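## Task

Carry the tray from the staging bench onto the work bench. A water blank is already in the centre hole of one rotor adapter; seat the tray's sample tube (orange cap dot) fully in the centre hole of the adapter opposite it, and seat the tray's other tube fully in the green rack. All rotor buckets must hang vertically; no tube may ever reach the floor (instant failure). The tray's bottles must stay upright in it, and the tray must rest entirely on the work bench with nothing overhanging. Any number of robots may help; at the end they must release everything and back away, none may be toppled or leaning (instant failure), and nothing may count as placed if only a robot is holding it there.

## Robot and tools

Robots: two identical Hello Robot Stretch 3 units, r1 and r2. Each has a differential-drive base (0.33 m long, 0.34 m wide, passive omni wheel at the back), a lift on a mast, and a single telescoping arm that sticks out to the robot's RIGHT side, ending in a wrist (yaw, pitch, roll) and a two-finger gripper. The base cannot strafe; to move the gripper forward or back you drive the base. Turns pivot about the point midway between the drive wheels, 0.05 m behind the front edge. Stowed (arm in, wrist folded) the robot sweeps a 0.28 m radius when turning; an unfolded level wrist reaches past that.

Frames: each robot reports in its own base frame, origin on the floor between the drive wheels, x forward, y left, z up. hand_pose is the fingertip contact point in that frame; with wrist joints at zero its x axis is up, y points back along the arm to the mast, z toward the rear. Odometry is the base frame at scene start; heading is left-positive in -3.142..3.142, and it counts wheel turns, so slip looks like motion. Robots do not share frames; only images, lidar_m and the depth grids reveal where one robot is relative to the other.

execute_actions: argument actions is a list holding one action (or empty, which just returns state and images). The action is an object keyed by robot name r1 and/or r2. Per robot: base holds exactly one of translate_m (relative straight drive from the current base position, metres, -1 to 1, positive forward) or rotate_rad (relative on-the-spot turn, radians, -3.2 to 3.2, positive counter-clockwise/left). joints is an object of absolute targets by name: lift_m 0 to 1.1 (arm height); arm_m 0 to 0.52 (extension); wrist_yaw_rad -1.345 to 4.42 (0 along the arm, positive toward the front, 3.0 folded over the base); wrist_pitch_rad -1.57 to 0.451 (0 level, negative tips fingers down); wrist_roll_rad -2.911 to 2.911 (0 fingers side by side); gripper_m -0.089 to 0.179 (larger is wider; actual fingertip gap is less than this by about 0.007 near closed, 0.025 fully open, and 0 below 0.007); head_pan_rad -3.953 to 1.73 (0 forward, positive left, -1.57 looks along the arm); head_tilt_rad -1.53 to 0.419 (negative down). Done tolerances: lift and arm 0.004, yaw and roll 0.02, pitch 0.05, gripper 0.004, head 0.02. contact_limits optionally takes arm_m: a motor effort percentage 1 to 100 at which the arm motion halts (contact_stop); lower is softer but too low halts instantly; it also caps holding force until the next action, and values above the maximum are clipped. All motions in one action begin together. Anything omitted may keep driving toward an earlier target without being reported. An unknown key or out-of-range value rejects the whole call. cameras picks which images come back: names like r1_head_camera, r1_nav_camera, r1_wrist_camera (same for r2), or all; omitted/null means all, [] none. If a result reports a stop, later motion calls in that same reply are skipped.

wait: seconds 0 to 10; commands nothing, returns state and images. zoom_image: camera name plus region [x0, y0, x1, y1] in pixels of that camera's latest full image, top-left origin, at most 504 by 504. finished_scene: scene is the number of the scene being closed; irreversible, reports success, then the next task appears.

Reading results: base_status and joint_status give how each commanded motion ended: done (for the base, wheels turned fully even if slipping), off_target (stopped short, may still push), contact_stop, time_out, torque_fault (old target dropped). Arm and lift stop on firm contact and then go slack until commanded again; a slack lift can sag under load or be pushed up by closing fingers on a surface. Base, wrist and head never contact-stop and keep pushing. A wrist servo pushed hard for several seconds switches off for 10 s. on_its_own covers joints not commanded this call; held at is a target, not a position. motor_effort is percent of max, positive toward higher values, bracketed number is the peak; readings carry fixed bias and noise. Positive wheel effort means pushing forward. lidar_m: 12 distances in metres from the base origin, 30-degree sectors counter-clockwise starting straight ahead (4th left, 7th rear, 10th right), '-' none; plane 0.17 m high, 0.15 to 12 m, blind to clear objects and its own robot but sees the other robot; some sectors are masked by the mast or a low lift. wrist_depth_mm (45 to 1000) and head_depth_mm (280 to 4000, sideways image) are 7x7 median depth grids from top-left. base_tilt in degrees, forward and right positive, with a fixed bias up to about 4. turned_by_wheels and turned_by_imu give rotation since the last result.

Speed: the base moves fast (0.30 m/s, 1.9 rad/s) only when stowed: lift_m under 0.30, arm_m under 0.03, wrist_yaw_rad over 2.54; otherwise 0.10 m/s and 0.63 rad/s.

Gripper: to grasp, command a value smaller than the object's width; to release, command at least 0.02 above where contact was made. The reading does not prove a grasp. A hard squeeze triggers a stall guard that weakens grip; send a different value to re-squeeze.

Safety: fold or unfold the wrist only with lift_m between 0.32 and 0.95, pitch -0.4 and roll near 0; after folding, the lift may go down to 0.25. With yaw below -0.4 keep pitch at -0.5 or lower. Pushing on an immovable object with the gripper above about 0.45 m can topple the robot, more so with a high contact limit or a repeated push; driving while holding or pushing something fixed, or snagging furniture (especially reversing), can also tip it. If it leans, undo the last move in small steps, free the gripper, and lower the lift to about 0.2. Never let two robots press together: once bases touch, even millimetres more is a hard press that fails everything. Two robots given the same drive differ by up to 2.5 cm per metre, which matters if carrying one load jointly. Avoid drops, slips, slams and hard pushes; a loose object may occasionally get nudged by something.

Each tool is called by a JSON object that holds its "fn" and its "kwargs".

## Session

{"fn": "execute_actions", "kwargs": {"actions": [{"r1":{"joints":{"head_pan_rad":-1.2,"head_tilt_rad":-0.4}},"r2":{"joints":{"head_pan_rad":-1.2,"head_tilt_rad":-0.4}}}], "cameras": ["r1_head_camera","r1_nav_camera","r2_head_camera","r2_nav_camera"]}}

Scene clock: 1.13 s.
r1.base_odometry: x=+0.000 y=+0.000 heading=+0.000 (m, m, rad; r1's odometry frame)
r1.turned_by_wheels: +0.000 (rad since the last result)
r1.turned_by_imu: +0.000 (rad since the last result)
r1.base_tilt: forward=-1.7 right=+0.4 (deg)
r1.lidar_m: 1.01 0.99 2.88 1.48 2.72 2.67 1.43 1.19 1.19 1.33 2.16 2.13
r1.head_depth_mm: 1401 1451 1520 1590 1672 1712 1463 / 1582 1646 1743 1828 1921 1864 1473 / 1819 1916 2023 2132 2235 1859 1479 / 2134 2245 2409 2590 2501 1878 1482 / 2570 2812 3041 3218 2533 1880 1489 / 3256 3593 3832 - 2578 1883 1490 / 3399 3538 3695 3834 2569 1903 1507
r1.base_status: not commanded
r1.joint_positions: lift_m=+0.371 arm_m=+0.002 wrist_yaw_rad=+2.841 wrist_pitch_rad=-0.596 wrist_roll_rad=+0.001 gripper_m=+0.037 head_pan_rad=-1.193 head_tilt_rad=-0.395
r1.joint_status: all done
r1.motor_effort: left_wheel=-1(1) right_wheel=+0(0) lift_m=+34(34) arm_m=+0(0) wrist_yaw_rad=+1(0) wrist_pitch_rad=+6(6) wrist_roll_rad=+0(0) gripper_m=+0(0) head_pan_rad=-3(39) head_tilt_rad=-5(35) (%)
r1.hand_pose: x=+0.0376 y=+0.0428 z=+0.3459 quat_wxyz=(+0.307, +0.699, +0.104, +0.637) (m; r1's base frame)
r1.wrist_depth_mm: - - - - - - - / - - - - - - - / 774 854 811 839 855 867 869 / 670 - 704 688 698 700 703 / 585 571 609 601 622 614 620 / 516 531 - 525 541 534 530 / 478 - - 477 473 481 474
r2.base_odometry: x=+0.000 y=+0.000 heading=+0.000 (m, m, rad; r2's odometry frame)
r2.turned_by_wheels: +0.000 (rad since the last result)
r2.turned_by_imu: +0.000 (rad since the last result)
r2.base_tilt: forward=-0.2 right=-2.0 (deg)
r2.lidar_m: 1.68 2.09 2.10 0.93 0.71 0.70 0.74 1.08 3.85 1.78 1.52 2.89
r2.head_depth_mm: - - - 3483 2315 1736 1383 / - - 2834 3015 2202 1734 1383 / - - 2372 2947 2181 1712 1364 / - - - 2763 2246 1710 1367 / 3902 - - 2775 2150 1686 1361 / 3690 3946 - 3066 2215 1686 1354 / 3443 3683 3992 3269 2204 1691 1355
r2.base_status: not commanded
r2.joint_positions: lift_m=+0.583 arm_m=+0.000 wrist_yaw_rad=+2.896 wrist_pitch_rad=-0.500 wrist_roll_rad=+0.019 gripper_m=+0.037 head_pan_rad=-1.193 head_tilt_rad=-0.394
r2.joint_status: all done
r2.motor_effort: left_wheel=+0(0) right_wheel=+0(0) lift_m=+38(38) arm_m=+0(0) wrist_yaw_rad=+0(1) wrist_pitch_rad=+7(7) wrist_roll_rad=+1(0) gripper_m=+0(1) head_pan_rad=-2(39) head_tilt_rad=-3(21) (%)
r2.hand_pose: x=+0.0307 y=+0.0619 z=+0.5781 quat_wxyz=(+0.259, +0.707, +0.087, +0.652) (m; r2's base frame)
r2.wrist_depth_mm: - 862 - - - - - / - 927 - - - - - / - - - - - - - / 689 - - - - - - / 740 - 990 978 - 987 - / 768 813 - 854 868 854 856 / 710 717 720 722 719 741 747
pictures: r1_head_camera (sideways: a quarter turn clockwise sets it upright), r1_nav_camera (sideways: a quarter turn counterclockwise sets it upright), r2_head_camera (sideways: a quarter turn clockwise sets it upright), r2_nav_camera (sideways: a quarter turn counterclockwise sets it upright)
camera_calibration (this result's frames):
r1_head_camera: T_world_to_cam=[[-0.0824479, 0.32739, -0.941285, 1.24729], [0.946341, 0.32186, 0.029056, -0.0449023], [0.312474, -0.888382, -0.33636, 0.395351], [0, 0, 0, 1]] pos_world=[0.0217919, -0.0426748, 1.30834]
r1_nav_camera: T_world_to_cam=[[0.161795, -0.325222, 0.931693, -1.17751], [-0.90765, -0.419579, 0.0111592, 0.0382577], [0.387289, -0.847457, -0.363074, 0.421872], [0, 0, 0, 1]] pos_world=[0.0618534, -0.00938206, 1.24982]
r2_head_camera: T_world_to_cam=[[-0.179265, 0.336789, -0.924358, 1.22169], [0.916608, 0.398457, -0.0325848, 0.0433783], [0.357342, -0.853115, -0.380133, 0.448141], [0, 0, 0, 1]] pos_world=[0.0191051, -0.0464189, 1.30104]
r2_nav_camera: T_world_to_cam=[[0.140056, -0.308642, 0.94081, -1.18134], [-0.938708, -0.343655, 0.0270032, 0.0314072], [0.314979, -0.886928, -0.337856, 0.407294], [0, 0, 0, 1]] pos_world=[0.0666465, 0.00742136, 1.24818]
Images, in order (width x height): r1_head_camera 896x504, r1_nav_camera 672x504, r2_head_camera 896x504, r2_nav_camera 672x504.

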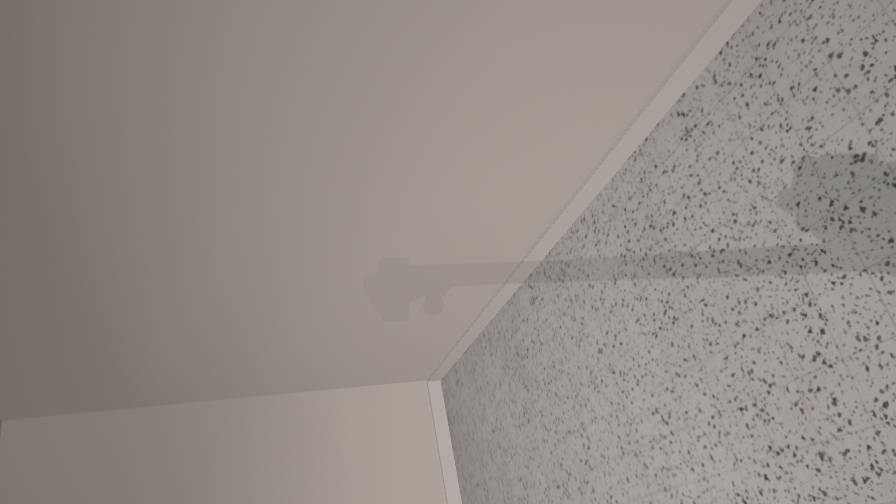

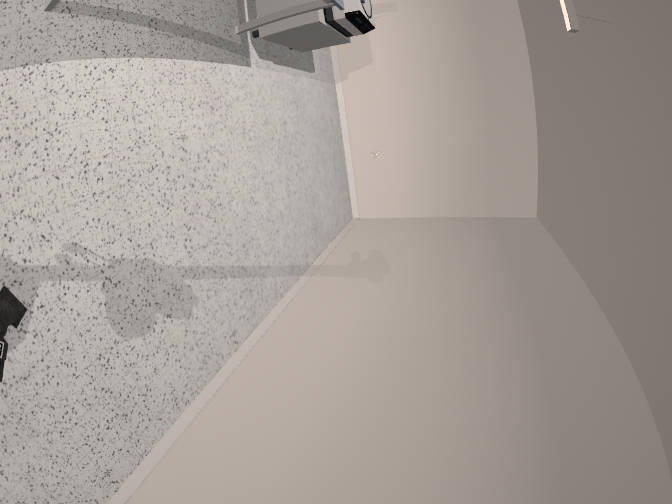

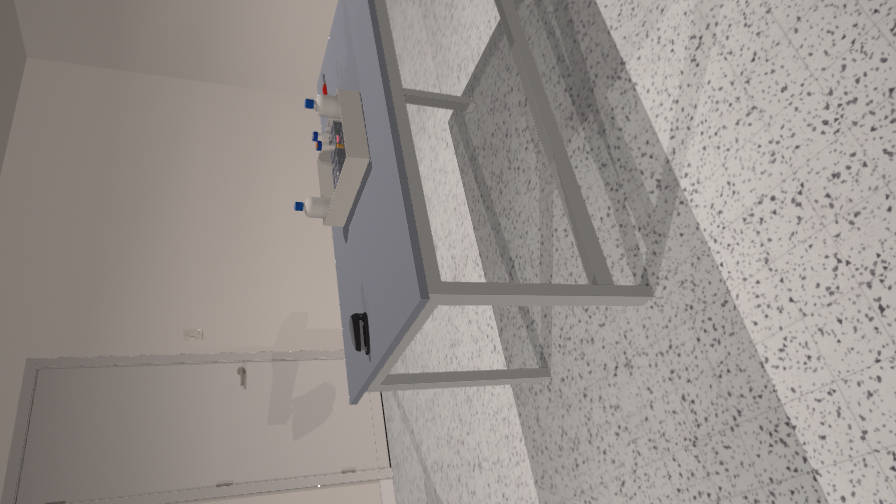

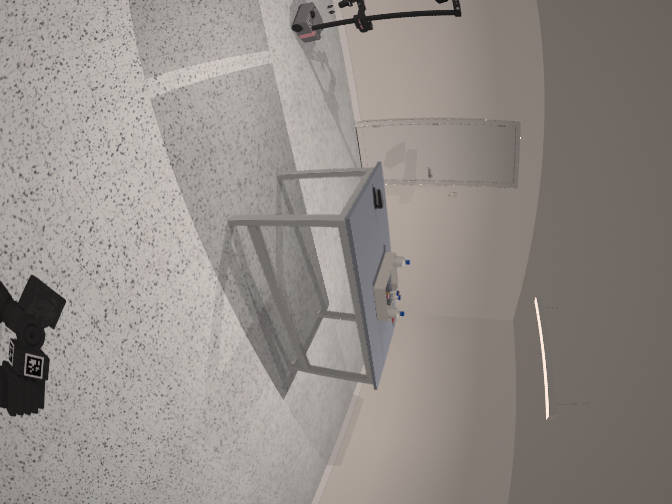

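{"fn": "execute_actions", "kwargs": {"actions": [{"r1":{"base":{"rotate_rad":2.356},"joints":{"lift_m":0.26,"head_pan_rad":-0.8}},"r2":{"base":{"rotate_rad":0.87},"joints":{"lift_m":0.26,"head_pan_rad":-2.0}}}], "cameras": ["r1_head_camera","r1_nav_camera","r2_head_camera","r2_nav_camera"]}}

Scene clock: 9.53 s.
r1.base_odometry: x=+0.000 y=+0.000 heading=+2.356 (m, m, rad; r1's odometry frame)
r1.turned_by_wheels: +2.356 (rad since the last result)
r1.turned_by_imu: +2.372 (rad since the last result)
r1.base_tilt: forward=-1.7 right=+0.6 (deg)
r1.lidar_m: 2.76 1.78 1.25 1.19 1.21 1.60 3.81 2.12 0.99 2.88 1.92 1.48
r1.head_depth_mm: 3162 3343 3507 3636 2492 1843 1464 / 3413 3525 3808 3742 2525 1837 1472 / 3631 3832 - - 2510 1858 1486 / 3907 - - 2022 2216 1871 1483 / - - - 2015 2427 1867 1479 / - - - 1698 2309 1758 1492 / - - - 1861 2579 1889 1502
r1.base_status: done
r1.joint_positions: lift_m=+0.260 arm_m=+0.002 wrist_yaw_rad=+2.841 wrist_pitch_rad=-0.598 wrist_roll_rad=+0.001 gripper_m=+0.037 head_pan_rad=-0.807 head_tilt_rad=-0.395
r1.joint_status: all done
r1.motor_effort: left_wheel=-2(8) right_wheel=+2(7) lift_m=+29(30) arm_m=-1(1) wrist_yaw_rad=+1(0) wrist_pitch_rad=+7(7) wrist_roll_rad=+0(1) gripper_m=-1(0) head_pan_rad=+3(24) head_tilt_rad=-2(4) (%)
r1.hand_pose: x=+0.0376 y=+0.0426 z=+0.2348 quat_wxyz=(+0.308, +0.699, +0.105, +0.637) (m; r1's base frame)
r1.wrist_depth_mm: - - - - - - - / - 777 784 791 781 807 804 / 606 628 624 642 647 664 646 / 525 - 543 535 542 547 555 / 471 - - 457 480 471 470 / - - - 407 414 411 416 / - - - 367 364 368 367
r2.base_odometry: x=+0.000 y=+0.000 heading=+0.870 (m, m, rad; r2's odometry frame)
r2.turned_by_wheels: +0.870 (rad since the last result)
r2.turned_by_imu: +0.861 (rad since the last result)
r2.base_tilt: forward=+0.1 right=-1.9 (deg)
r2.lidar_m: 4.49 1.12 0.75 0.70 0.71 0.90 1.97 2.14 1.52 2.12 1.67 1.74
r2.head_depth_mm: - - - 3034 2264 1731 1390 / - - 2405 3001 2187 1719 1379 / - - - 2805 2164 1723 1372 / - - - 1743 1977 1700 1366 / 3733 - - 2935 2242 1696 1357 / 3542 3828 - 3290 2215 1678 1358 / 3448 3641 3909 3309 2193 1689 1347
r2.base_status: done
r2.joint_positions: lift_m=+0.260 arm_m=+0.000 wrist_yaw_rad=+2.896 wrist_pitch_rad=-0.500 wrist_roll_rad=+0.019 gripper_m=+0.037 head_pan_rad=-1.993 head_tilt_rad=-0.395
r2.joint_status: all done
r2.motor_effort: left_wheel=-5(11) right_wheel=+2(5) lift_m=+33(34) arm_m=-1(0) wrist_yaw_rad=+0(1) wrist_pitch_rad=+7(7) wrist_roll_rad=+1(1) gripper_m=+1(0) head_pan_rad=-2(33) head_tilt_rad=-3(2) (%)
r2.hand_pose: x=+0.0307 y=+0.0619 z=+0.2549 quat_wxyz=(+0.259, +0.707, +0.087, +0.652) (m; r2's base frame)
r2.wrist_depth_mm: - 617 678 730 844 933 - / - 679 727 810 947 - - / - 727 779 808 822 867 852 / 610 - 633 645 646 664 674 / 514 - 538 532 546 537 544 / 454 - - 450 470 459 467 / - - - 393 389 401 403
pictures: r1_head_camera (sideways: a quarter turn clockwise sets it upright), r1_nav_camera (sideways: a quarter turn counterclockwise sets it upright), r2_head_camera (sideways: a quarter turn clockwise sets it upright), r2_nav_camera (sideways: a quarter turn counterclockwise sets it upright)
camera_calibration (this result's frames):
r1_head_camera: T_world_to_cam=[[-0.20002, 0.272673, -0.941085, 1.24774], [0.755567, 0.654428, 0.029026, -0.0436995], [0.623787, -0.705247, -0.336922, 0.394184], [0, 0, 0, 1]] pos_world=[0.0367055, -0.0336308, 1.30831]
r1_nav_camera: T_world_to_cam=[[0.27271, -0.24079, 0.931477, -1.17791], [-0.682919, -0.730409, 0.0111264, 0.0369296], [0.67768, -0.639158, -0.36363, 0.420824], [0, 0, 0, 1]] pos_world=[0.0612622, 0.0123195, 1.24981]
r2_head_camera: T_world_to_cam=[[0.117046, 0.36374, -0.924118, 1.21957], [0.924342, -0.380173, -0.0325646, 0.0433047], [-0.36317, -0.850389, -0.380717, 0.453297], [0, 0, 0, 1]] pos_world=[-0.0181499, -0.0416622, 1.30101]
r2_nav_camera: T_world_to_cam=[[-0.124163, -0.31601, 0.940596, -1.17945], [-0.900409, 0.434204, 0.0270203, 0.0311513], [-0.416949, -0.843567, -0.33845, 0.412532], [0, 0, 0, 1]] pos_world=[0.0536099, -0.0382455, 1.24817]
Images, in order (width x height): r1_head_camera 896x504, r1_nav_camera 672x504, r2_head_camera 896x504, r2_nav_camera 672x504.

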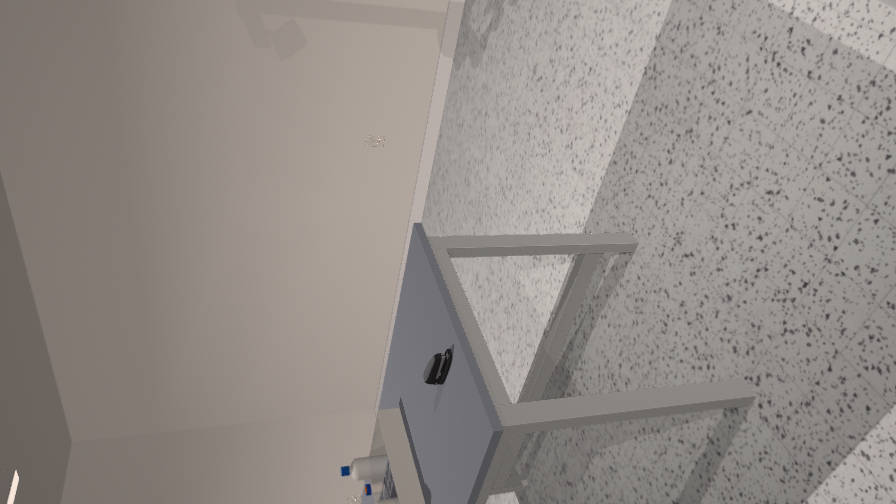

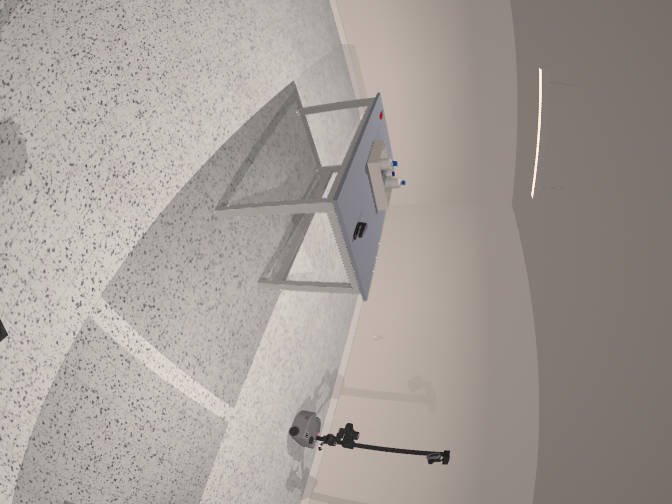

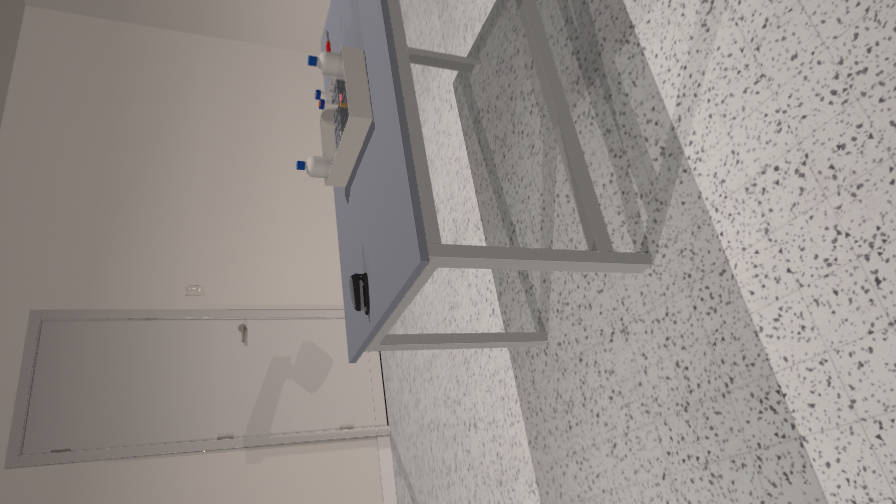

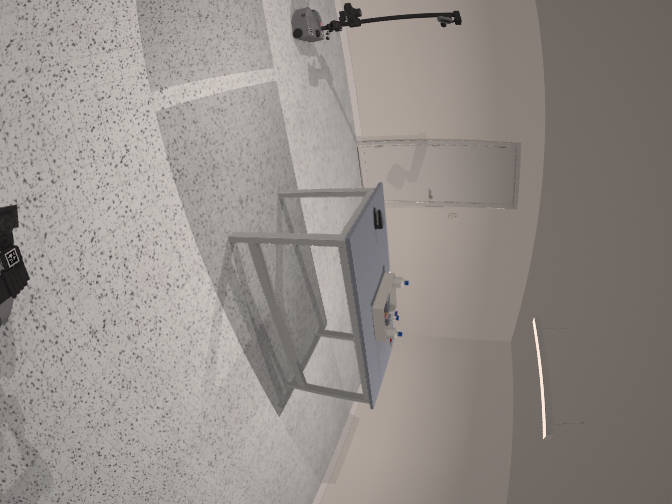

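{"fn": "execute_actions", "kwargs": {"actions": [{"r1":{"base":{"rotate_rad":-0.218}},"r2":{"base":{"rotate_rad":0.677}}}], "cameras": []}}

{"fn": "execute_actions", "kwargs": {"actions": [{"r1":{"base":{"translate_m":1.0}},"r2":{"base":{"translate_m":-1.0}}}], "cameras": []}}

{"fn": "execute_actions", "kwargs": {"actions": [{"r1":{"base":{"translate_m":1.0}},"r2":{"base":{"translate_m":-0.85}}}], "cameras": []}}

{"fn": "execute_actions", "kwargs": {"actions": [{"r1":{"base":{"rotate_rad":0.271},"joints":{"lift_m":0.55,"wrist_pitch_rad":-0.4,"head_pan_rad":-1.57,"head_tilt_rad":-0.75}},"r2":{"base":{"rotate_rad":-0.57},"joints":{"lift_m":0.55,"wrist_pitch_rad":-0.4,"head_pan_rad":-1.57,"head_tilt_rad":-0.75}}}], "cameras": ["r1_head_camera","r2_head_camera"]}}

Scene clock: 26.47 s.
r1.base_odometry: x=+0.000 y=+0.000 heading=+2.138 (m, m, rad; r1's odometry frame)
r1.turned_by_wheels: -0.218 (rad since the last result)
r1.turned_by_imu: -0.220 (rad since the last result)
r1.base_tilt: forward=-1.6 right=+0.6 (deg)
r1.lidar_m: 2.77 2.41 1.39 1.19 1.19 1.36 2.34 2.13 0.99 1.03 2.88 1.48
r1.head_depth_mm: 2991 3091 3280 3382 2498 1844 1462 / 3061 3269 3426 3528 2523 1858 1476 / 3257 3473 3644 3766 2497 1862 1485 / 3421 3625 3821 - 2535 1854 1478 / 3632 3804 - - 2553 1896 1489 / 3767 - - 3232 2345 1885 1497 / - - - 1882 2432 1909 1508
r1.base_status: done
r1.joint_positions: lift_m=+0.260 arm_m=+0.002 wrist_yaw_rad=+2.841 wrist_pitch_rad=-0.598 wrist_roll_rad=+0.001 gripper_m=+0.037 head_pan_rad=-0.807 head_tilt_rad=-0.396
r1.joint_status: not commanded
r1.motor_effort: left_wheel=+1(8) right_wheel=-2(5) lift_m=+30(30) arm_m=-1(0) wrist_yaw_rad=+1(1) wrist_pitch_rad=+7(7) wrist_roll_rad=+0(0) gripper_m=+0(1) head_pan_rad=+3(3) head_tilt_rad=-3(3) (%)
r1.hand_pose: x=+0.0376 y=+0.0426 z=+0.2348 quat_wxyz=(+0.308, +0.699, +0.105, +0.637) (m; r1's base frame)
r1.wrist_depth_mm: - 987 - 970 - - - / - 779 787 789 807 816 812 / 612 631 624 646 646 644 661 / 527 - 543 538 539 546 539 / 474 - - 464 469 466 468 / - - - 406 419 416 415 / - - - 368 361 364 368
r2.base_odometry: x=+0.000 y=+0.000 heading=+1.547 (m, m, rad; r2's odometry frame)
r2.turned_by_wheels: +0.677 (rad since the last result)
r2.turned_by_imu: +0.668 (rad since the last result)
r2.base_tilt: forward=-0.2 right=-2.1 (deg)
r2.lidar_m: 0.95 0.72 0.70 0.73 1.03 3.26 1.83 1.53 2.89 1.68 1.99 2.37
r2.head_depth_mm: 3384 3605 3922 3543 2323 1724 1391 / 3426 3717 3984 3412 2281 1717 1389 / 3549 3781 - 3415 2254 1724 1365 / 3573 3809 - 3152 2272 1700 1363 / 3701 3888 - 3271 2248 1697 1361 / 3696 - - 3297 2234 1687 1366 / 3779 - - 3025 2223 1673 1349
r2.base_status: done
r2.joint_positions: lift_m=+0.260 arm_m=+0.000 wrist_yaw_rad=+2.896 wrist_pitch_rad=-0.500 wrist_roll_rad=+0.019 gripper_m=+0.037 head_pan_rad=-1.993 head_tilt_rad=-0.396
r2.joint_status: not commanded
r2.motor_effort: left_wheel=-4(15) right_wheel=+2(8) lift_m=+34(33) arm_m=+0(1) wrist_yaw_rad=+0(0) wrist_pitch_rad=+7(7) wrist_roll_rad=+1(1) gripper_m=+1(0) head_pan_rad=-2(3) head_tilt_rad=-1(0) (%)
r2.hand_pose: x=+0.0307 y=+0.0619 z=+0.2549 quat_wxyz=(+0.259, +0.707, +0.087, +0.652) (m; r2's base frame)
r2.wrist_depth_mm: - 838 776 706 674 616 575 / - 910 854 793 731 655 618 / 767 799 798 797 767 704 659 / 619 - 630 629 653 649 673 / 519 - 545 537 549 540 549 / 454 - - 457 477 462 466 / - - - 392 390 401 400
pictures: none
No camera images: the call's "cameras" was empty. Leave "cameras" out to get every camera's image.

Scene clock: 31.47 s.
r1.base_odometry: x=-0.537 y=+0.843 heading=+2.138 (m, m, rad; r1's odometry frame)
r1.turned_by_wheels: +0.000 (rad since the last result)
r1.turned_by_imu: +0.003 (rad since the last result)
r1.base_tilt: forward=-1.7 right=+0.6 (deg)
r1.lidar_m: 1.76 2.99 1.68 1.46 1.46 1.68 2.88 1.60 1.92 3.29 0.62 1.40
r1.head_depth_mm: 2727 2865 3043 3236 2171 1861 1477 / 2915 3043 3215 3289 1115 1500 1477 / 3023 3200 3367 3482 1061 814 1354 / 3156 3319 3513 3712 1067 783 1401 / 3293 3552 3730 3811 1071 820 1488 / 3473 3758 - - 1077 859 1490 / 3664 - - 1467 1079 1711 1496
r1.base_status: done
r1.joint_positions: lift_m=+0.260 arm_m=+0.002 wrist_yaw_rad=+2.841 wrist_pitch_rad=-0.598 wrist_roll_rad=+0.001 gripper_m=+0.037 head_pan_rad=-0.807 head_tilt_rad=-0.396
r1.joint_status: not commanded
r1.motor_effort: left_wheel=+1(9) right_wheel=-1(4) lift_m=+30(30) arm_m=+0(1) wrist_yaw_rad=+0(0) wrist_pitch_rad=+7(7) wrist_roll_rad=+0(1) gripper_m=+0(0) head_pan_rad=+3(3) head_tilt_rad=-3(3) (%)
r1.hand_pose: x=+0.0376 y=+0.0426 z=+0.2348 quat_wxyz=(+0.308, +0.699, +0.105, +0.637) (m; r1's base frame)
r1.wrist_depth_mm: - 970 - - - - - / - 779 777 777 799 817 801 / 607 641 652 640 646 640 667 / 519 - 543 545 539 555 548 / 478 - - 463 474 473 474 / - - - 409 417 408 418 / - - - 370 364 369 369
r2.base_odometry: x=-0.024 y=-1.000 heading=+1.547 (m, m, rad; r2's odometry frame)
r2.turned_by_wheels: +0.000 (rad since the last result)
r2.turned_by_imu: +0.000 (rad since the last result)
r2.base_tilt: forward=+0.0 right=-2.1 (deg)
r2.lidar_m: 1.68 1.27 1.23 1.29 1.84 3.40 1.11 0.83 0.81 3.70 2.02 4.08
r2.head_depth_mm: 2912 3131 3386 1434 948 1672 1388 / 3014 3182 3382 1410 944 1721 1367 / 3035 3239 3522 1303 948 1721 1371 / 3084 3281 3588 2406 1087 1587 1257 / 3149 3372 3685 3114 2238 1690 1356 / 3234 3464 3765 3332 2228 1690 1351 / 3207 3506 3797 3278 2205 1671 1345
r2.base_status: done
r2.joint_positions: lift_m=+0.260 arm_m=+0.000 wrist_yaw_rad=+2.896 wrist_pitch_rad=-0.500 wrist_roll_rad=+0.019 gripper_m=+0.037 head_pan_rad=-1.993 head_tilt_rad=-0.396
r2.joint_status: not commanded
r2.motor_effort: left_wheel=-4(17) right_wheel=+2(4) lift_m=+34(33) arm_m=+0(0) wrist_yaw_rad=+0(0) wrist_pitch_rad=+7(7) wrist_roll_rad=+1(0) gripper_m=+1(1) head_pan_rad=-2(2) head_tilt_rad=-2(2) (%)
r2.hand_pose: x=+0.0307 y=+0.0619 z=+0.2549 quat_wxyz=(+0.259, +0.707, +0.087, +0.652) (m; r2's base frame)
r2.wrist_depth_mm: - - - - - - - / - - - - - - - / 767 795 795 834 841 830 841 / 615 - 629 645 657 667 673 / 513 - 540 527 541 537 548 / 455 - - 456 472 458 463 / - - - 398 387 402 403
pictures: none
No camera images: the call's "cameras" was empty. Leave "cameras" out to get every camera's image.

Scene clock: 36.40 s.
r1.base_odometry: x=-1.075 y=+1.687 heading=+2.138 (m, m, rad; r1's odometry frame)
r1.turned_by_wheels: +0.000 (rad since the last result)
r1.turned_by_imu: +0.003 (rad since the last result)
r1.base_tilt: forward=-1.8 right=+0.4 (deg)
r1.lidar_m: 0.76 2.79 2.01 1.71 1.71 2.00 3.43 0.74 1.10 0.95 0.95 1.10
r1.head_depth_mm: 2507 2642 2801 2888 784 689 613 / 2635 2799 2973 3122 1055 698 615 / 2808 2911 3079 3216 1062 784 602 / 2898 3061 3286 3419 1065 784 623 / 3053 3237 3442 3643 1080 793 622 / 3238 3432 3717 3788 1082 792 626 / 3314 3457 3575 3544 2564 797 627
r1.base_status: done
r1.joint_positions: lift_m=+0.260 arm_m=+0.002 wrist_yaw_rad=+2.841 wrist_pitch_rad=-0.598 wrist_roll_rad=+0.001 gripper_m=+0.037 head_pan_rad=-0.807 head_tilt_rad=-0.396
r1.joint_status: not commanded
r1.motor_effort: left_wheel=+1(8) right_wheel=-1(4) lift_m=+30(30) arm_m=+0(1) wrist_yaw_rad=+1(1) wrist_pitch_rad=+7(7) wrist_roll_rad=+0(0) gripper_m=+0(0) head_pan_rad=+3(3) head_tilt_rad=-3(3) (%)
r1.hand_pose: x=+0.0376 y=+0.0426 z=+0.2348 quat_wxyz=(+0.308, +0.699, +0.105, +0.637) (m; r1's base frame)
r1.wrist_depth_mm: - 982 - - - - - / - 781 778 784 805 814 829 / 606 634 631 638 647 660 664 / 524 - 551 546 542 539 555 / 477 - - 461 468 470 470 / - - - 405 415 411 415 / - - - 368 359 369 368
r2.base_odometry: x=-0.045 y=-1.849 heading=+1.546 (m, m, rad; r2's odometry frame)
r2.turned_by_wheels: +0.000 (rad since the last result)
r2.turned_by_imu: +0.000 (rad since the last result)
r2.base_tilt: forward=-0.1 right=-2.0 (deg)
r2.lidar_m: 2.30 1.73 1.69 1.78 2.51 2.68 0.48 0.36 0.36 0.37 0.53 2.59
r2.head_depth_mm: 2542 2727 2948 3113 947 713 572 / 2564 2747 2979 3191 903 643 571 / 2628 1274 2964 3153 804 639 567 / 2681 2879 3077 3259 862 655 563 / 2770 2948 3215 3306 829 656 562 / 2805 2994 3257 3288 919 669 560 / 2836 3068 3275 3216 911 690 559
r2.base_status: done
r2.joint_positions: lift_m=+0.260 arm_m=+0.000 wrist_yaw_rad=+2.896 wrist_pitch_rad=-0.500 wrist_roll_rad=+0.019 gripper_m=+0.037 head_pan_rad=-1.993 head_tilt_rad=-0.396
r2.joint_status: not commanded
r2.motor_effort: left_wheel=-4(16) right_wheel=+2(4) lift_m=+33(33) arm_m=-1(0) wrist_yaw_rad=+0(1) wrist_pitch_rad=+7(7) wrist_roll_rad=+0(1) gripper_m=+1(1) head_pan_rad=-2(2) head_tilt_rad=-2(3) (%)
r2.hand_pose: x=+0.0307 y=+0.0619 z=+0.2549 quat_wxyz=(+0.259, +0.707, +0.087, +0.652) (m; r2's base frame)
r2.wrist_depth_mm: - - - - - - - / - - - - - - - / 784 793 798 812 824 848 848 / 616 - 632 639 648 654 674 / 523 - 540 527 541 545 551 / 458 - - 455 476 461 463 / - - - 400 389 406 404
pictures: none
No camera images: the call's "cameras" was empty. Leave "cameras" out to get every camera's image.

Scene clock: 39.87 s.
r1.base_odometry: x=-1.075 y=+1.687 heading=+2.409 (m, m, rad; r1's odometry frame)
r1.turned_by_wheels: +0.271 (rad since the last result)
r1.turned_by_imu: +0.273 (rad since the last result)
r1.base_tilt: forward=-1.6 right=+0.6 (deg)
r1.lidar_m: 2.79 2.45 1.80 1.71 1.77 2.46 2.47 0.74 0.99 0.95 0.99 0.77
r1.head_depth_mm: 2583 2889 2643 836 675 564 1141 / 2586 2888 2700 837 642 566 1137 / 2590 2884 2704 745 619 567 1144 / 2561 2843 2658 782 633 567 1125 / 2534 2738 1194 753 631 569 1125 / 2576 2718 1209 756 628 569 1126 / 2551 2845 2720 845 682 571 1128
r1.base_status: done
r1.joint_positions: lift_m=+0.550 arm_m=+0.002 wrist_yaw_rad=+2.841 wrist_pitch_rad=-0.418 wrist_roll_rad=+0.001 gripper_m=+0.037 head_pan_rad=-1.563 head_tilt_rad=-0.741
r1.joint_status: all done
r1.motor_effort: left_wheel=-3(9) right_wheel=+1(5) lift_m=+39(39) arm_m=-1(0) wrist_yaw_rad=+1(1) wrist_pitch_rad=+9(10) wrist_roll_rad=+0(0) gripper_m=+0(1) head_pan_rad=-3(32) head_tilt_rad=-5(37) (%)
r1.hand_pose: x=+0.0453 y=+0.0675 z=+0.5624 quat_wxyz=(+0.249, +0.706, +0.042, +0.662) (m; r1's base frame)
r1.wrist_depth_mm: - - - - - - - / - - - - - - - / - - - - - - - / - - - - - - - / 960 - - - - - - / 834 - 798 854 872 863 861 / 709 705 724 736 744 740 755
r2.base_odometry: x=-0.045 y=-1.849 heading=+0.977 (m, m, rad; r2's odometry frame)
r2.turned_by_wheels: -0.570 (rad since the last result)
r2.turned_by_imu: -0.563 (rad since the last result)
r2.base_tilt: forward=+0.0 right=-2.0 (deg)
r2.lidar_m: 2.59 2.39 1.75 1.69 1.76 2.41 2.69 0.50 0.37 0.36 0.37 0.51
r2.head_depth_mm: 2659 2959 1007 781 636 1244 1092 / 2635 2952 998 778 635 1246 1123 / 2648 2985 949 705 635 1264 1123 / 2668 2976 952 683 631 1257 1156 / 2613 1351 945 705 629 1251 1101 / 2707 2903 868 706 627 1257 1077 / 2704 2987 974 737 625 1254 1094
r2.base_status: done
r2.joint_positions: lift_m=+0.550 arm_m=+0.000 wrist_yaw_rad=+2.896 wrist_pitch_rad=-0.420 wrist_roll_rad=+0.019 gripper_m=+0.037 head_pan_rad=-1.577 head_tilt_rad=-0.741
r2.joint_status: all done
r2.motor_effort: left_wheel=+4(14) right_wheel=-3(6) lift_m=+43(46) arm_m=+0(1) wrist_yaw_rad=+1(1) wrist_pitch_rad=+12(13) wrist_roll_rad=+0(0) gripper_m=+1(1) head_pan_rad=+3(25) head_tilt_rad=-3(23) (%)
r2.hand_pose: x=+0.0333 y=+0.0723 z=+0.5620 quat_wxyz=(+0.232, +0.711, +0.060, +0.662) (m; r2's base frame)
r2.wrist_depth_mm: - - - - - - - / - - - - - - - / - - - - - - - / - - - - - - - / - - - - - - - / 838 - 881 868 905 892 888 / 720 733 733 746 718 749 752
pictures: r1_head_camera (sideways: a quarter turn clockwise sets it upright), r2_head_camera (sideways: a quarter turn clockwise sets it upright)
camera_calibration (this result's frames):
r1_head_camera: T_world_to_cam=[[0.0391829, 0.634641, -0.771813, 1.02552], [0.998739, -0.0491258, 0.0103086, -0.020806], [-0.0313737, -0.771244, -0.635766, 0.787021], [0, 0, 0, 1]] pos_world=[0.00528855, -0.044875, 1.29209]
r2_head_camera: T_world_to_cam=[[-0.0380866, 0.670745, -0.74071, 0.981358], [0.999195, 0.0348916, -0.0197818, 0.0261945], [0.012576, -0.740867, -0.671534, 0.829377], [0, 0, 0, 1]] pos_world=[0.000772903, -0.0446963, 1.28437]
Images, in order (width x height): r1_head_camera 896x504, r2_head_camera 896x504.

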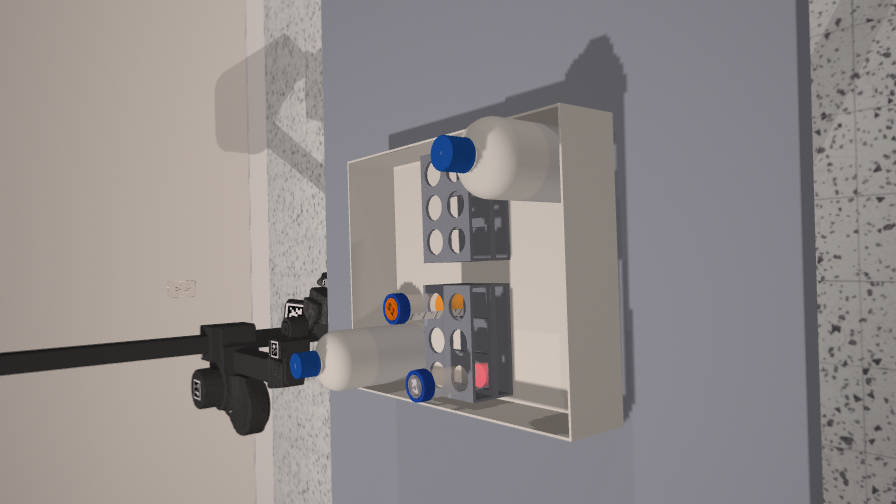

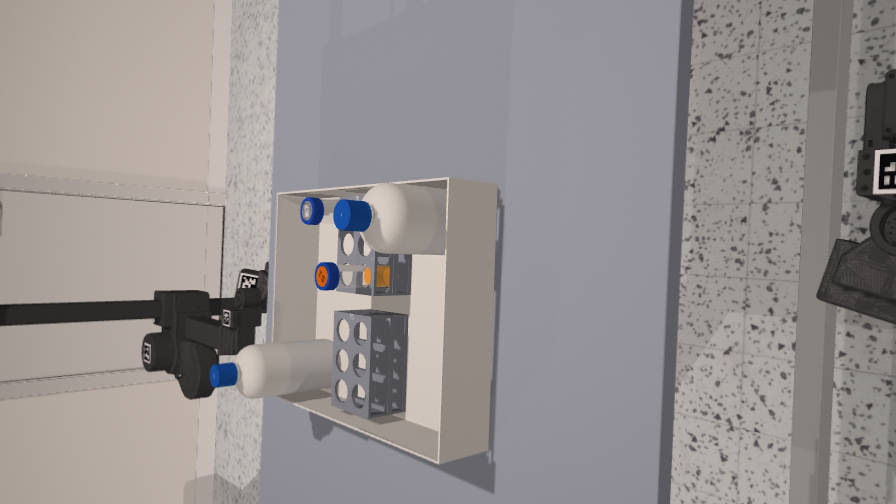

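{"fn": "execute_actions", "kwargs": {"actions": [{"r1":{"base":{"translate_m":0.035},"joints":{"lift_m":0.9,"wrist_pitch_rad":-0.4}},"r2":{"base":{"translate_m":0.115},"joints":{"lift_m":0.9,"wrist_pitch_rad":-0.4}}}], "cameras": []}}

{"fn": "execute_actions", "kwargs": {"actions": [{"r1":{"joints":{"wrist_yaw_rad":0,"gripper_m":0.08}},"r2":{"joints":{"wrist_yaw_rad":0,"gripper_m":0.08}}}], "cameras": []}}

{"fn": "execute_actions", "kwargs": {"actions": [{"r1":{"joints":{"wrist_pitch_rad":-1.57,"wrist_roll_rad":1.57,"lift_m":1.1}},"r2":{"joints":{"wrist_pitch_rad":-1.57,"wrist_roll_rad":1.57,"lift_m":1.1}}}], "cameras": []}}

{"fn": "execute_actions", "kwargs": {"actions": [{"r1":{"joints":{"arm_m":0.33}},"r2":{"joints":{"arm_m":0.425}}}]}}

Scene clock: 69.10 s.
r1.base_odometry: x=-1.101 y=+1.710 heading=+2.409 (m, m, rad; r1's odometry frame)
r1.turned_by_wheels: +0.000 (rad since the last result)
r1.turned_by_imu: -0.001 (rad since the last result)
r1.base_tilt: forward=-1.7 right=+0.7 (deg)
r1.lidar_m: 2.76 2.45 1.79 1.71 1.77 2.46 2.50 0.78 0.98 0.95 0.99 0.73
r1.head_depth_mm: 2591 2930 2671 838 692 - - / 2601 2909 2683 801 608 - - / 2580 2888 2685 749 626 - - / 1183 1420 1505 779 632 - - / 1162 2858 886 752 629 - 1153 / 2569 2871 2703 818 644 570 1127 / 2549 2861 2738 846 682 571 1129
r1.base_status: done
r1.joint_positions: lift_m=+0.900 arm_m=+0.002 wrist_yaw_rad=+2.841 wrist_pitch_rad=-0.418 wrist_roll_rad=+0.001 gripper_m=+0.037 head_pan_rad=-1.563 head_tilt_rad=-0.741
r1.joint_status: all done
r1.motor_effort: left_wheel=-3(6) right_wheel=+1(5) lift_m=+38(40) arm_m=-1(0) wrist_yaw_rad=+0(0) wrist_pitch_rad=+9(9) wrist_roll_rad=+0(0) gripper_m=-1(1) head_pan_rad=-2(2) head_tilt_rad=-6(6) (%)
r1.hand_pose: x=+0.0453 y=+0.0675 z=+0.9125 quat_wxyz=(+0.249, +0.706, +0.042, +0.662) (m; r1's base frame)
r1.wrist_depth_mm: - - - - - - - / - - - - - - - / - - - - - - - / - - - - - - - / - - - - - - - / - - - - - - - / - - - - - - -
r2.base_odometry: x=+0.019 y=-1.754 heading=+0.977 (m, m, rad; r2's odometry frame)
r2.turned_by_wheels: +0.000 (rad since the last result)
r2.turned_by_imu: +0.000 (rad since the last result)
r2.base_tilt: forward=-0.2 right=-2.0 (deg)
r2.lidar_m: 2.48 2.39 1.75 1.69 1.75 2.41 2.80 0.50 0.37 0.35 0.37 0.51
r2.head_depth_mm: 2639 2984 1008 781 - - 1092 / 2628 2968 962 674 670 - 1105 / 2534 2991 946 707 659 - - / 1266 2889 887 701 662 - - / 2664 2959 887 702 655 - 1098 / 2688 3031 982 766 628 1238 1074 / 2694 3017 974 762 625 1254 1092
r2.base_status: done
r2.joint_positions: lift_m=+0.900 arm_m=+0.000 wrist_yaw_rad=+2.896 wrist_pitch_rad=-0.420 wrist_roll_rad=+0.019 gripper_m=+0.037 head_pan_rad=-1.577 head_tilt_rad=-0.741
r2.joint_status: all done
r2.motor_effort: left_wheel=+4(12) right_wheel=-3(4) lift_m=+43(45) arm_m=+0(1) wrist_yaw_rad=+0(0) wrist_pitch_rad=+12(13) wrist_roll_rad=+1(0) gripper_m=+0(1) head_pan_rad=+3(3) head_tilt_rad=-4(4) (%)
r2.hand_pose: x=+0.0333 y=+0.0723 z=+0.9120 quat_wxyz=(+0.232, +0.711, +0.060, +0.662) (m; r2's base frame)
r2.wrist_depth_mm: - - - - - - - / - - - - - - - / - - - - - - - / - - - - - - - / - - - - - - - / - - - - - - - / - - - - - - -
pictures: none
No camera images: the call's "cameras" was empty. Leave "cameras" out to get every camera's image.

Scene clock: 71.53 s.
r1.base_odometry: x=-1.101 y=+1.710 heading=+2.409 (m, m, rad; r1's odometry frame)
r1.turned_by_wheels: +0.000 (rad since the last result)
r1.turned_by_imu: +0.000 (rad since the last result)
r1.base_tilt: forward=-1.6 right=+0.6 (deg)
r1.lidar_m: 2.75 2.45 1.79 1.71 1.78 2.46 2.51 0.78 0.99 0.95 0.99 0.73
r1.head_depth_mm: 2583 2849 2640 836 693 - - / 2591 2900 2684 802 608 - - / 2541 2843 2709 751 713 - - / 1193 1350 1499 776 713 - 1119 / 1161 2887 885 754 662 568 1122 / 2560 2833 2678 818 645 570 1132 / 2575 2864 2694 847 682 571 1129
r1.base_status: not commanded
r1.joint_positions: lift_m=+0.900 arm_m=+0.002 wrist_yaw_rad=+0.003 wrist_pitch_rad=-0.418 wrist_roll_rad=+0.001 gripper_m=+0.080 head_pan_rad=-1.563 head_tilt_rad=-0.741
r1.joint_status: all done
r1.motor_effort: left_wheel=-3(3) right_wheel=+1(2) lift_m=+38(38) arm_m=-1(1) wrist_yaw_rad=-2(3) wrist_pitch_rad=+9(9) wrist_roll_rad=+0(0) gripper_m=+0(83) head_pan_rad=-3(3) head_tilt_rad=-6(7) (%)
r1.hand_pose: x=-0.0208 y=-0.3711 z=+0.9125 quat_wxyz=(+0.692, +0.148, -0.692, -0.146) (m; r1's base frame)
r1.wrist_depth_mm: - - - - - - - / - - 749 - - - - / 600 600 480 591 481 613 664 / 460 469 422 440 261 470 504 / 374 353 383 384 278 383 400 / 322 319 308 304 308 335 338 / 276 280 281 286 287 287 292
r2.base_odometry: x=+0.019 y=-1.754 heading=+0.977 (m, m, rad; r2's odometry frame)
r2.turned_by_wheels: +0.000 (rad since the last result)
r2.turned_by_imu: +0.000 (rad since the last result)
r2.base_tilt: forward=+0.0 right=-2.1 (deg)
r2.lidar_m: 2.48 2.39 1.75 1.69 1.76 2.40 2.80 0.50 0.37 0.36 0.37 0.50
r2.head_depth_mm: 2627 2955 1009 780 - - - / 2637 2953 962 672 661 - - / 2582 2934 946 770 - - - / 1002 2831 883 705 - 1267 1102 / 2668 3025 887 703 629 1252 1103 / 2682 2981 977 766 627 1254 1076 / 2698 3065 978 761 626 1250 1095
r2.base_status: not commanded
r2.joint_positions: lift_m=+0.900 arm_m=+0.000 wrist_yaw_rad=+0.002 wrist_pitch_rad=-0.420 wrist_roll_rad=+0.019 gripper_m=+0.080 head_pan_rad=-1.577 head_tilt_rad=-0.741
r2.joint_status: all done
r2.motor_effort: left_wheel=+4(4) right_wheel=-3(3) lift_m=+43(43) arm_m=+0(0) wrist_yaw_rad=-2(0) wrist_pitch_rad=+12(12) wrist_roll_rad=+1(1) gripper_m=+1(80) head_pan_rad=+4(3) head_tilt_rad=-3(3) (%)
r2.hand_pose: x=-0.0210 y=-0.3692 z=+0.9120 quat_wxyz=(+0.685, +0.147, -0.698, -0.148) (m; r2's base frame)
r2.wrist_depth_mm: - - - - - - - / - - 825 - - - - / 638 652 578 594 332 708 722 / 480 491 474 493 342 523 528 / 393 393 355 365 365 414 425 / 331 336 336 338 340 345 348 / 283 285 287 291 291 297 298
pictures: none
No camera images: the call's "cameras" was empty. Leave "cameras" out to get every camera's image.

Scene clock: 74.17 s.
r1.base_odometry: x=-1.101 y=+1.710 heading=+2.409 (m, m, rad; r1's odometry frame)
r1.turned_by_wheels: +0.000 (rad since the last result)
r1.turned_by_imu: +0.000 (rad since the last result)
r1.base_tilt: forward=-1.6 right=+0.6 (deg)
r1.lidar_m: 2.75 2.44 1.79 1.71 1.77 2.46 2.52 0.78 0.98 0.95 0.99 0.73
r1.head_depth_mm: - - - - - - 1142 / - - - - - - - / - - - - - - - / 1028 2099 1069 772 - - 1151 / 2581 2879 887 754 - - 1144 / 2558 2844 2705 817 662 569 1122 / 2563 2806 2700 846 682 572 1125
r1.base_status: not commanded
r1.joint_positions: lift_m=+1.099 arm_m=+0.002 wrist_yaw_rad=+0.003 wrist_pitch_rad=-1.563 wrist_roll_rad=+1.566 gripper_m=+0.080 head_pan_rad=-1.563 head_tilt_rad=-0.741
r1.joint_status: all done
r1.motor_effort: left_wheel=-3(3) right_wheel=+2(1) lift_m=+38(40) arm_m=+0(0) wrist_yaw_rad=-1(2) wrist_pitch_rad=-4(7) wrist_roll_rad=+2(2) gripper_m=+0(1) head_pan_rad=-3(2) head_tilt_rad=-5(4) (%)
r1.hand_pose: x=-0.0216 y=-0.1245 z=+0.9814 quat_wxyz=(+0.003, +0.002, -0.710, -0.704) (m; r1's base frame)
r1.wrist_depth_mm: 359 367 - - - - - / 366 372 - - - - - / 372 390 - - - - - / 376 401 - - - - - / 379 414 - - - - - / 413 425 - - - - - / 449 445 - - - - -
r2.base_odometry: x=+0.019 y=-1.754 heading=+0.977 (m, m, rad; r2's odometry frame)
r2.turned_by_wheels: +0.000 (rad since the last result)
r2.turned_by_imu: +0.000 (rad since the last result)
r2.base_tilt: forward=-0.1 right=-1.9 (deg)
r2.lidar_m: 2.48 2.39 1.75 1.69 1.75 2.41 2.80 0.50 0.37 0.36 0.37 0.51
r2.head_depth_mm: - - - - - 1266 1087 / - - - - - - 1106 / 2627 - - - - - 1095 / 2597 2907 886 800 - - 1104 / 2686 2961 886 769 - 1255 1098 / 2714 2997 979 766 628 1258 1078 / 2696 2968 978 763 626 1256 1090
r2.base_status: not commanded
r2.joint_positions: lift_m=+1.097 arm_m=+0.000 wrist_yaw_rad=+0.002 wrist_pitch_rad=-1.549 wrist_roll_rad=+1.565 gripper_m=+0.080 head_pan_rad=-1.577 head_tilt_rad=-0.741
r2.joint_status: all done
joint sent to its limit — the command would take r2.lift_m past its upper limit and r2.wrist_pitch_rad past its lower limit, so those joints were sent only as far as their limits.
r2.motor_effort: left_wheel=+4(4) right_wheel=-3(3) lift_m=+43(46) arm_m=+0(0) wrist_yaw_rad=-1(2) wrist_pitch_rad=-5(9) wrist_roll_rad=+2(4) gripper_m=+1(1) head_pan_rad=+3(3) head_tilt_rad=-3(4) (%)
r2.hand_pose: x=-0.0216 y=-0.1263 z=+0.9790 quat_wxyz=(+0.003, +0.002, -0.715, -0.700) (m; r2's base frame)
r2.wrist_depth_mm: 356 358 - - - - - / 366 365 - - - - - / 372 373 - - - - - / 379 382 - - - - - / 386 386 - - - - - / 398 399 - - - - - / 399 404 - - - - -
pictures: none
No camera images: the call's "cameras" was empty. Leave "cameras" out to get every camera's image.

Scene clock: 78.50 s.
r1.base_odometry: x=-1.101 y=+1.710 heading=+2.409 (m, m, rad; r1's odometry frame)
r1.turned_by_wheels: +0.000 (rad since the last result)
r1.turned_by_imu: +0.000 (rad since the last result)
r1.base_tilt: forward=-1.6 right=+0.7 (deg)
r1.lidar_m: 2.75 2.45 1.80 1.71 1.77 2.45 2.51 0.78 0.98 0.95 0.99 0.73
r1.head_depth_mm: 2609 2866 2675 838 675 565 1140 / 2668 2783 2646 800 617 567 1138 / - 2945 2699 749 624 566 1122 / 1217 - 1473 758 633 566 1117 / 2504 2868 886 753 628 567 1123 / 2546 2878 2715 815 645 569 1123 / 2585 2865 2670 850 683 570 1126
r1.base_status: not commanded
r1.joint_positions: lift_m=+1.099 arm_m=+0.330 wrist_yaw_rad=+0.001 wrist_pitch_rad=-1.563 wrist_roll_rad=+1.568 gripper_m=+0.080 head_pan_rad=-1.563 head_tilt_rad=-0.741
r1.joint_status: all done
r1.motor_effort: left_wheel=-3(3) right_wheel=+1(2) lift_m=+38(39) arm_m=+4(6) wrist_yaw_rad=-1(2) wrist_pitch_rad=-4(4) wrist_roll_rad=+2(2) gripper_m=-1(0) head_pan_rad=-2(2) head_tilt_rad=-6(5) (%)
r1.hand_pose: x=-0.0216 y=-0.4521 z=+0.9814 quat_wxyz=(+0.002, +0.001, -0.709, -0.705) (m; r1's base frame)
r1.wrist_depth_mm: 362 304 301 222 347 347 - / 371 319 359 232 361 357 - / 383 343 374 373 369 366 - / 403 356 389 386 382 - - / 357 349 397 398 394 - - / 361 368 388 408 413 - - / 452 443 438 429 430 - -
r2.base_odometry: x=+0.019 y=-1.754 heading=+0.977 (m, m, rad; r2's odometry frame)
r2.turned_by_wheels: +0.000 (rad since the last result)
r2.turned_by_imu: +0.000 (rad since the last result)
r2.base_tilt: forward=-0.1 right=-1.9 (deg)
r2.lidar_m: 2.48 2.40 1.75 1.69 1.75 2.41 2.80 0.50 0.37 0.36 0.37 0.50
r2.head_depth_mm: 2645 3028 1014 780 637 1249 1086 / 2614 2991 961 673 635 1244 1106 / - 3015 942 707 632 1258 1107 / 2586 2891 880 705 630 1262 1104 / 2673 2975 887 703 627 1260 1099 / 2722 2949 979 765 626 1248 1079 / 2686 3037 976 760 626 1252 1094
r2.base_status: not commanded
r2.joint_positions: lift_m=+1.097 arm_m=+0.425 wrist_yaw_rad=+0.001 wrist_pitch_rad=-1.550 wrist_roll_rad=+1.567 gripper_m=+0.080 head_pan_rad=-1.577 head_tilt_rad=-0.741
r2.joint_status: all done
r2.motor_effort: left_wheel=+4(4) right_wheel=-3(2) lift_m=+44(43) arm_m=+4(4) wrist_yaw_rad=+0(2) wrist_pitch_rad=-5(5) wrist_roll_rad=+1(2) gripper_m=+1(1) head_pan_rad=+3(3) head_tilt_rad=-4(3) (%)
r2.hand_pose: x=-0.0216 y=-0.5506 z=+0.9790 quat_wxyz=(+0.002, +0.001, -0.714, -0.700) (m; r2's base frame)
r2.wrist_depth_mm: 282 299 333 293 358 363 - / 358 304 355 231 369 371 - / 360 306 368 368 372 375 - / 370 317 373 376 382 385 - / 379 327 381 387 387 396 - / 363 358 392 395 397 - - / 372 352 375 378 407 - -
pictures: r1_head_camera (sideways: a quarter turn clockwise sets it upright), r1_nav_camera (sideways: a quarter turn counterclockwise sets it upright), r1_wrist_camera, r2_head_camera (sideways: a quarter turn clockwise sets it upright), r2_nav_camera (sideways: a quarter turn counterclockwise sets it upright), r2_wrist_camera
camera_calibration (this result's frames):
r1_head_camera: T_world_to_cam=[[0.039385, 0.634629, -0.771813, 1.02552], [0.998724, -0.0494439, 0.0103085, -0.0208058], [-0.0316193, -0.771234, -0.635766, 0.787024], [0, 0, 0, 1]] pos_world=[0.00527425, -0.0448747, 1.29209]
r1_nav_camera: T_world_to_cam=[[0.035328, -0.656459, 0.753534, -0.944413], [-0.997976, -0.0630641, -0.0081515, 0.0639498], [0.052872, -0.751721, -0.657358, 0.806806], [0, 0, 0, 1]] pos_world=[0.0545271, -0.00944229, 1.24253]
r1_wrist_camera: T_world_to_cam=[[-0.0470318, 0.998648, -0.0221258, 0.468678], [0.978848, 0.0504919, 0.198259, -0.12542], [0.199108, -0.0123333, -0.9799, 1.12425], [0, 0, 0, 1]] pos_world=[-0.0790365, -0.447846, 1.13689]
r2_head_camera: T_world_to_cam=[[-0.0381569, 0.670741, -0.74071, 0.981358], [0.999192, 0.0349963, -0.0197818, 0.0261945], [0.0126536, -0.740866, -0.671534, 0.829376], [0, 0, 0, 1]] pos_world=[0.000777587, -0.0446968, 1.28437]
r2_nav_camera: T_world_to_cam=[[0.0123067, -0.637949, 0.76998, -0.957772], [-0.999149, 0.0224792, 0.0345941, 0.0219074], [-0.0393778, -0.769751, -0.637129, 0.798854], [0, 0, 0, 1]] pos_world=[0.0651329, 0.00341674, 1.24568]
r2_wrist_camera: T_world_to_cam=[[0.00418017, 0.999985, 0.00362022, 0.547843], [0.991705, -0.0046106, 0.128454, -0.066927], [0.128469, 0.00305323, -0.991709, 1.13437], [0, 0, 0, 1]] pos_world=[-0.0816493, -0.551606, 1.13158]
Images, in order (width x height): r1_head_camera 896x504, r1_nav_camera 672x504, r1_wrist_camera 644x364, r2_head_camera 896x504, r2_nav_camera 672x504, r2_wrist_camera 644x364.

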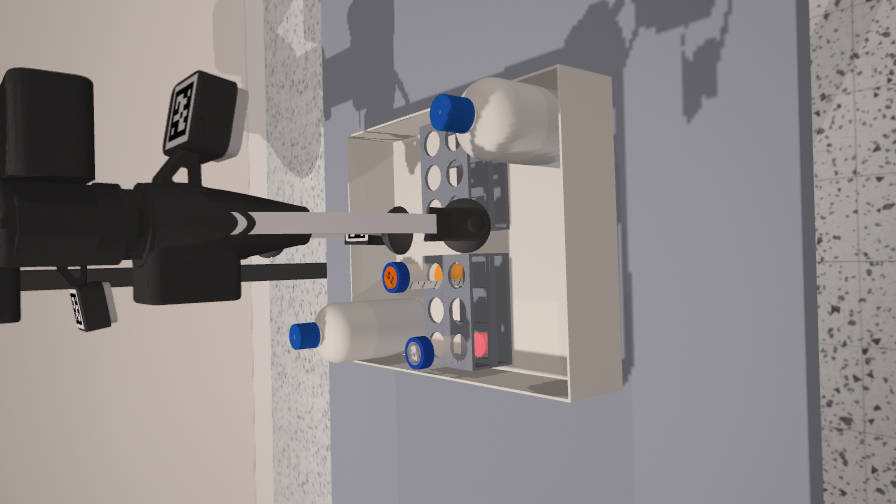

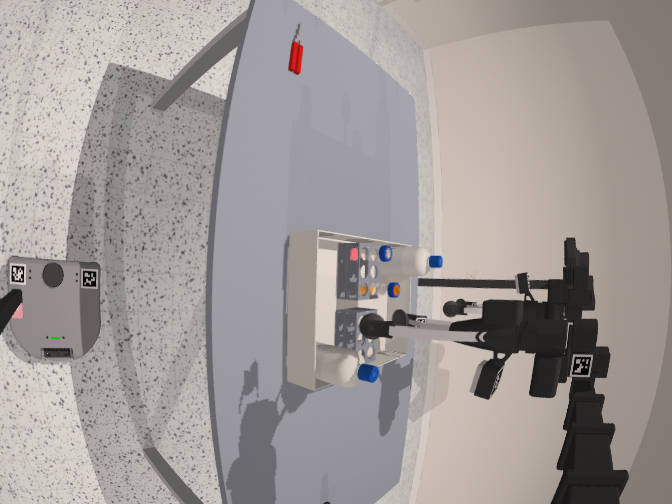

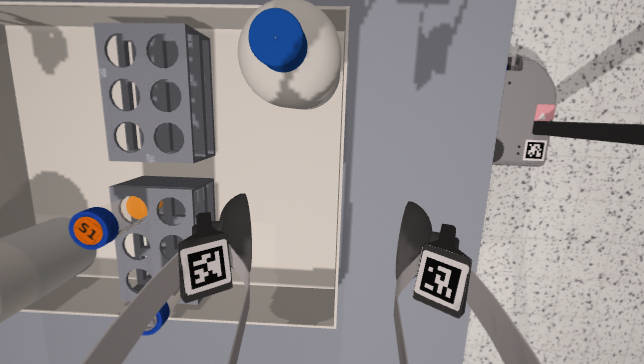

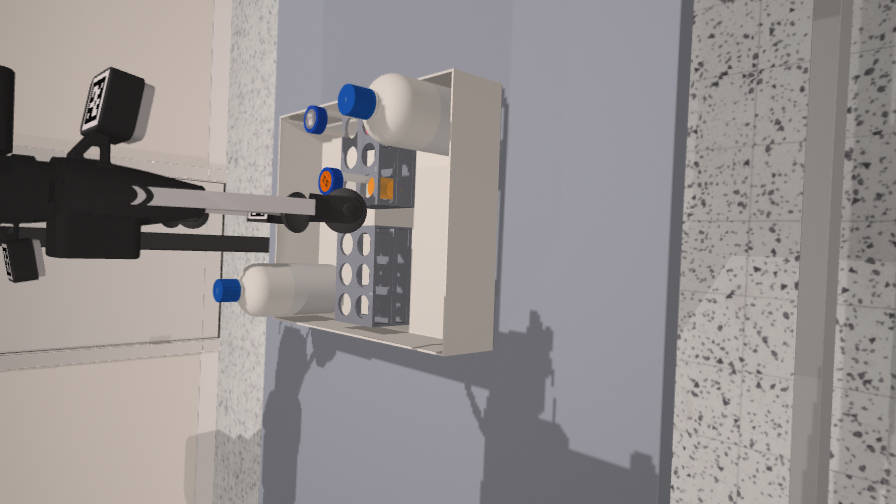

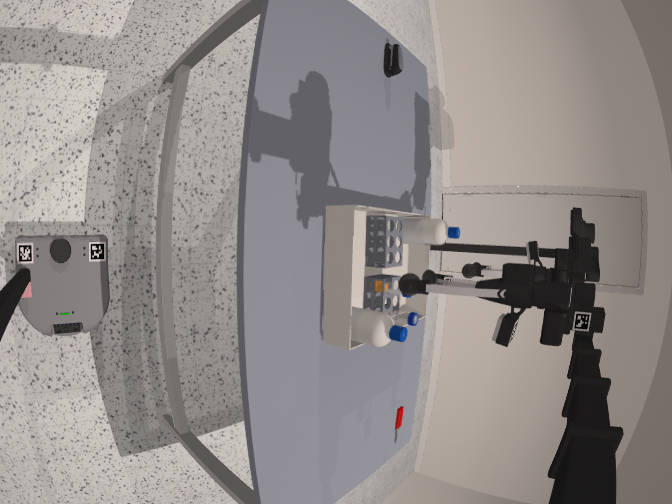

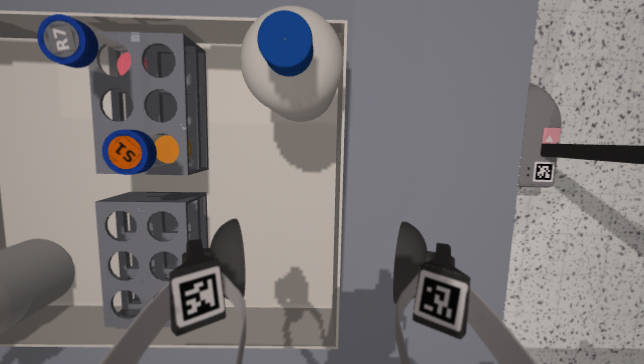

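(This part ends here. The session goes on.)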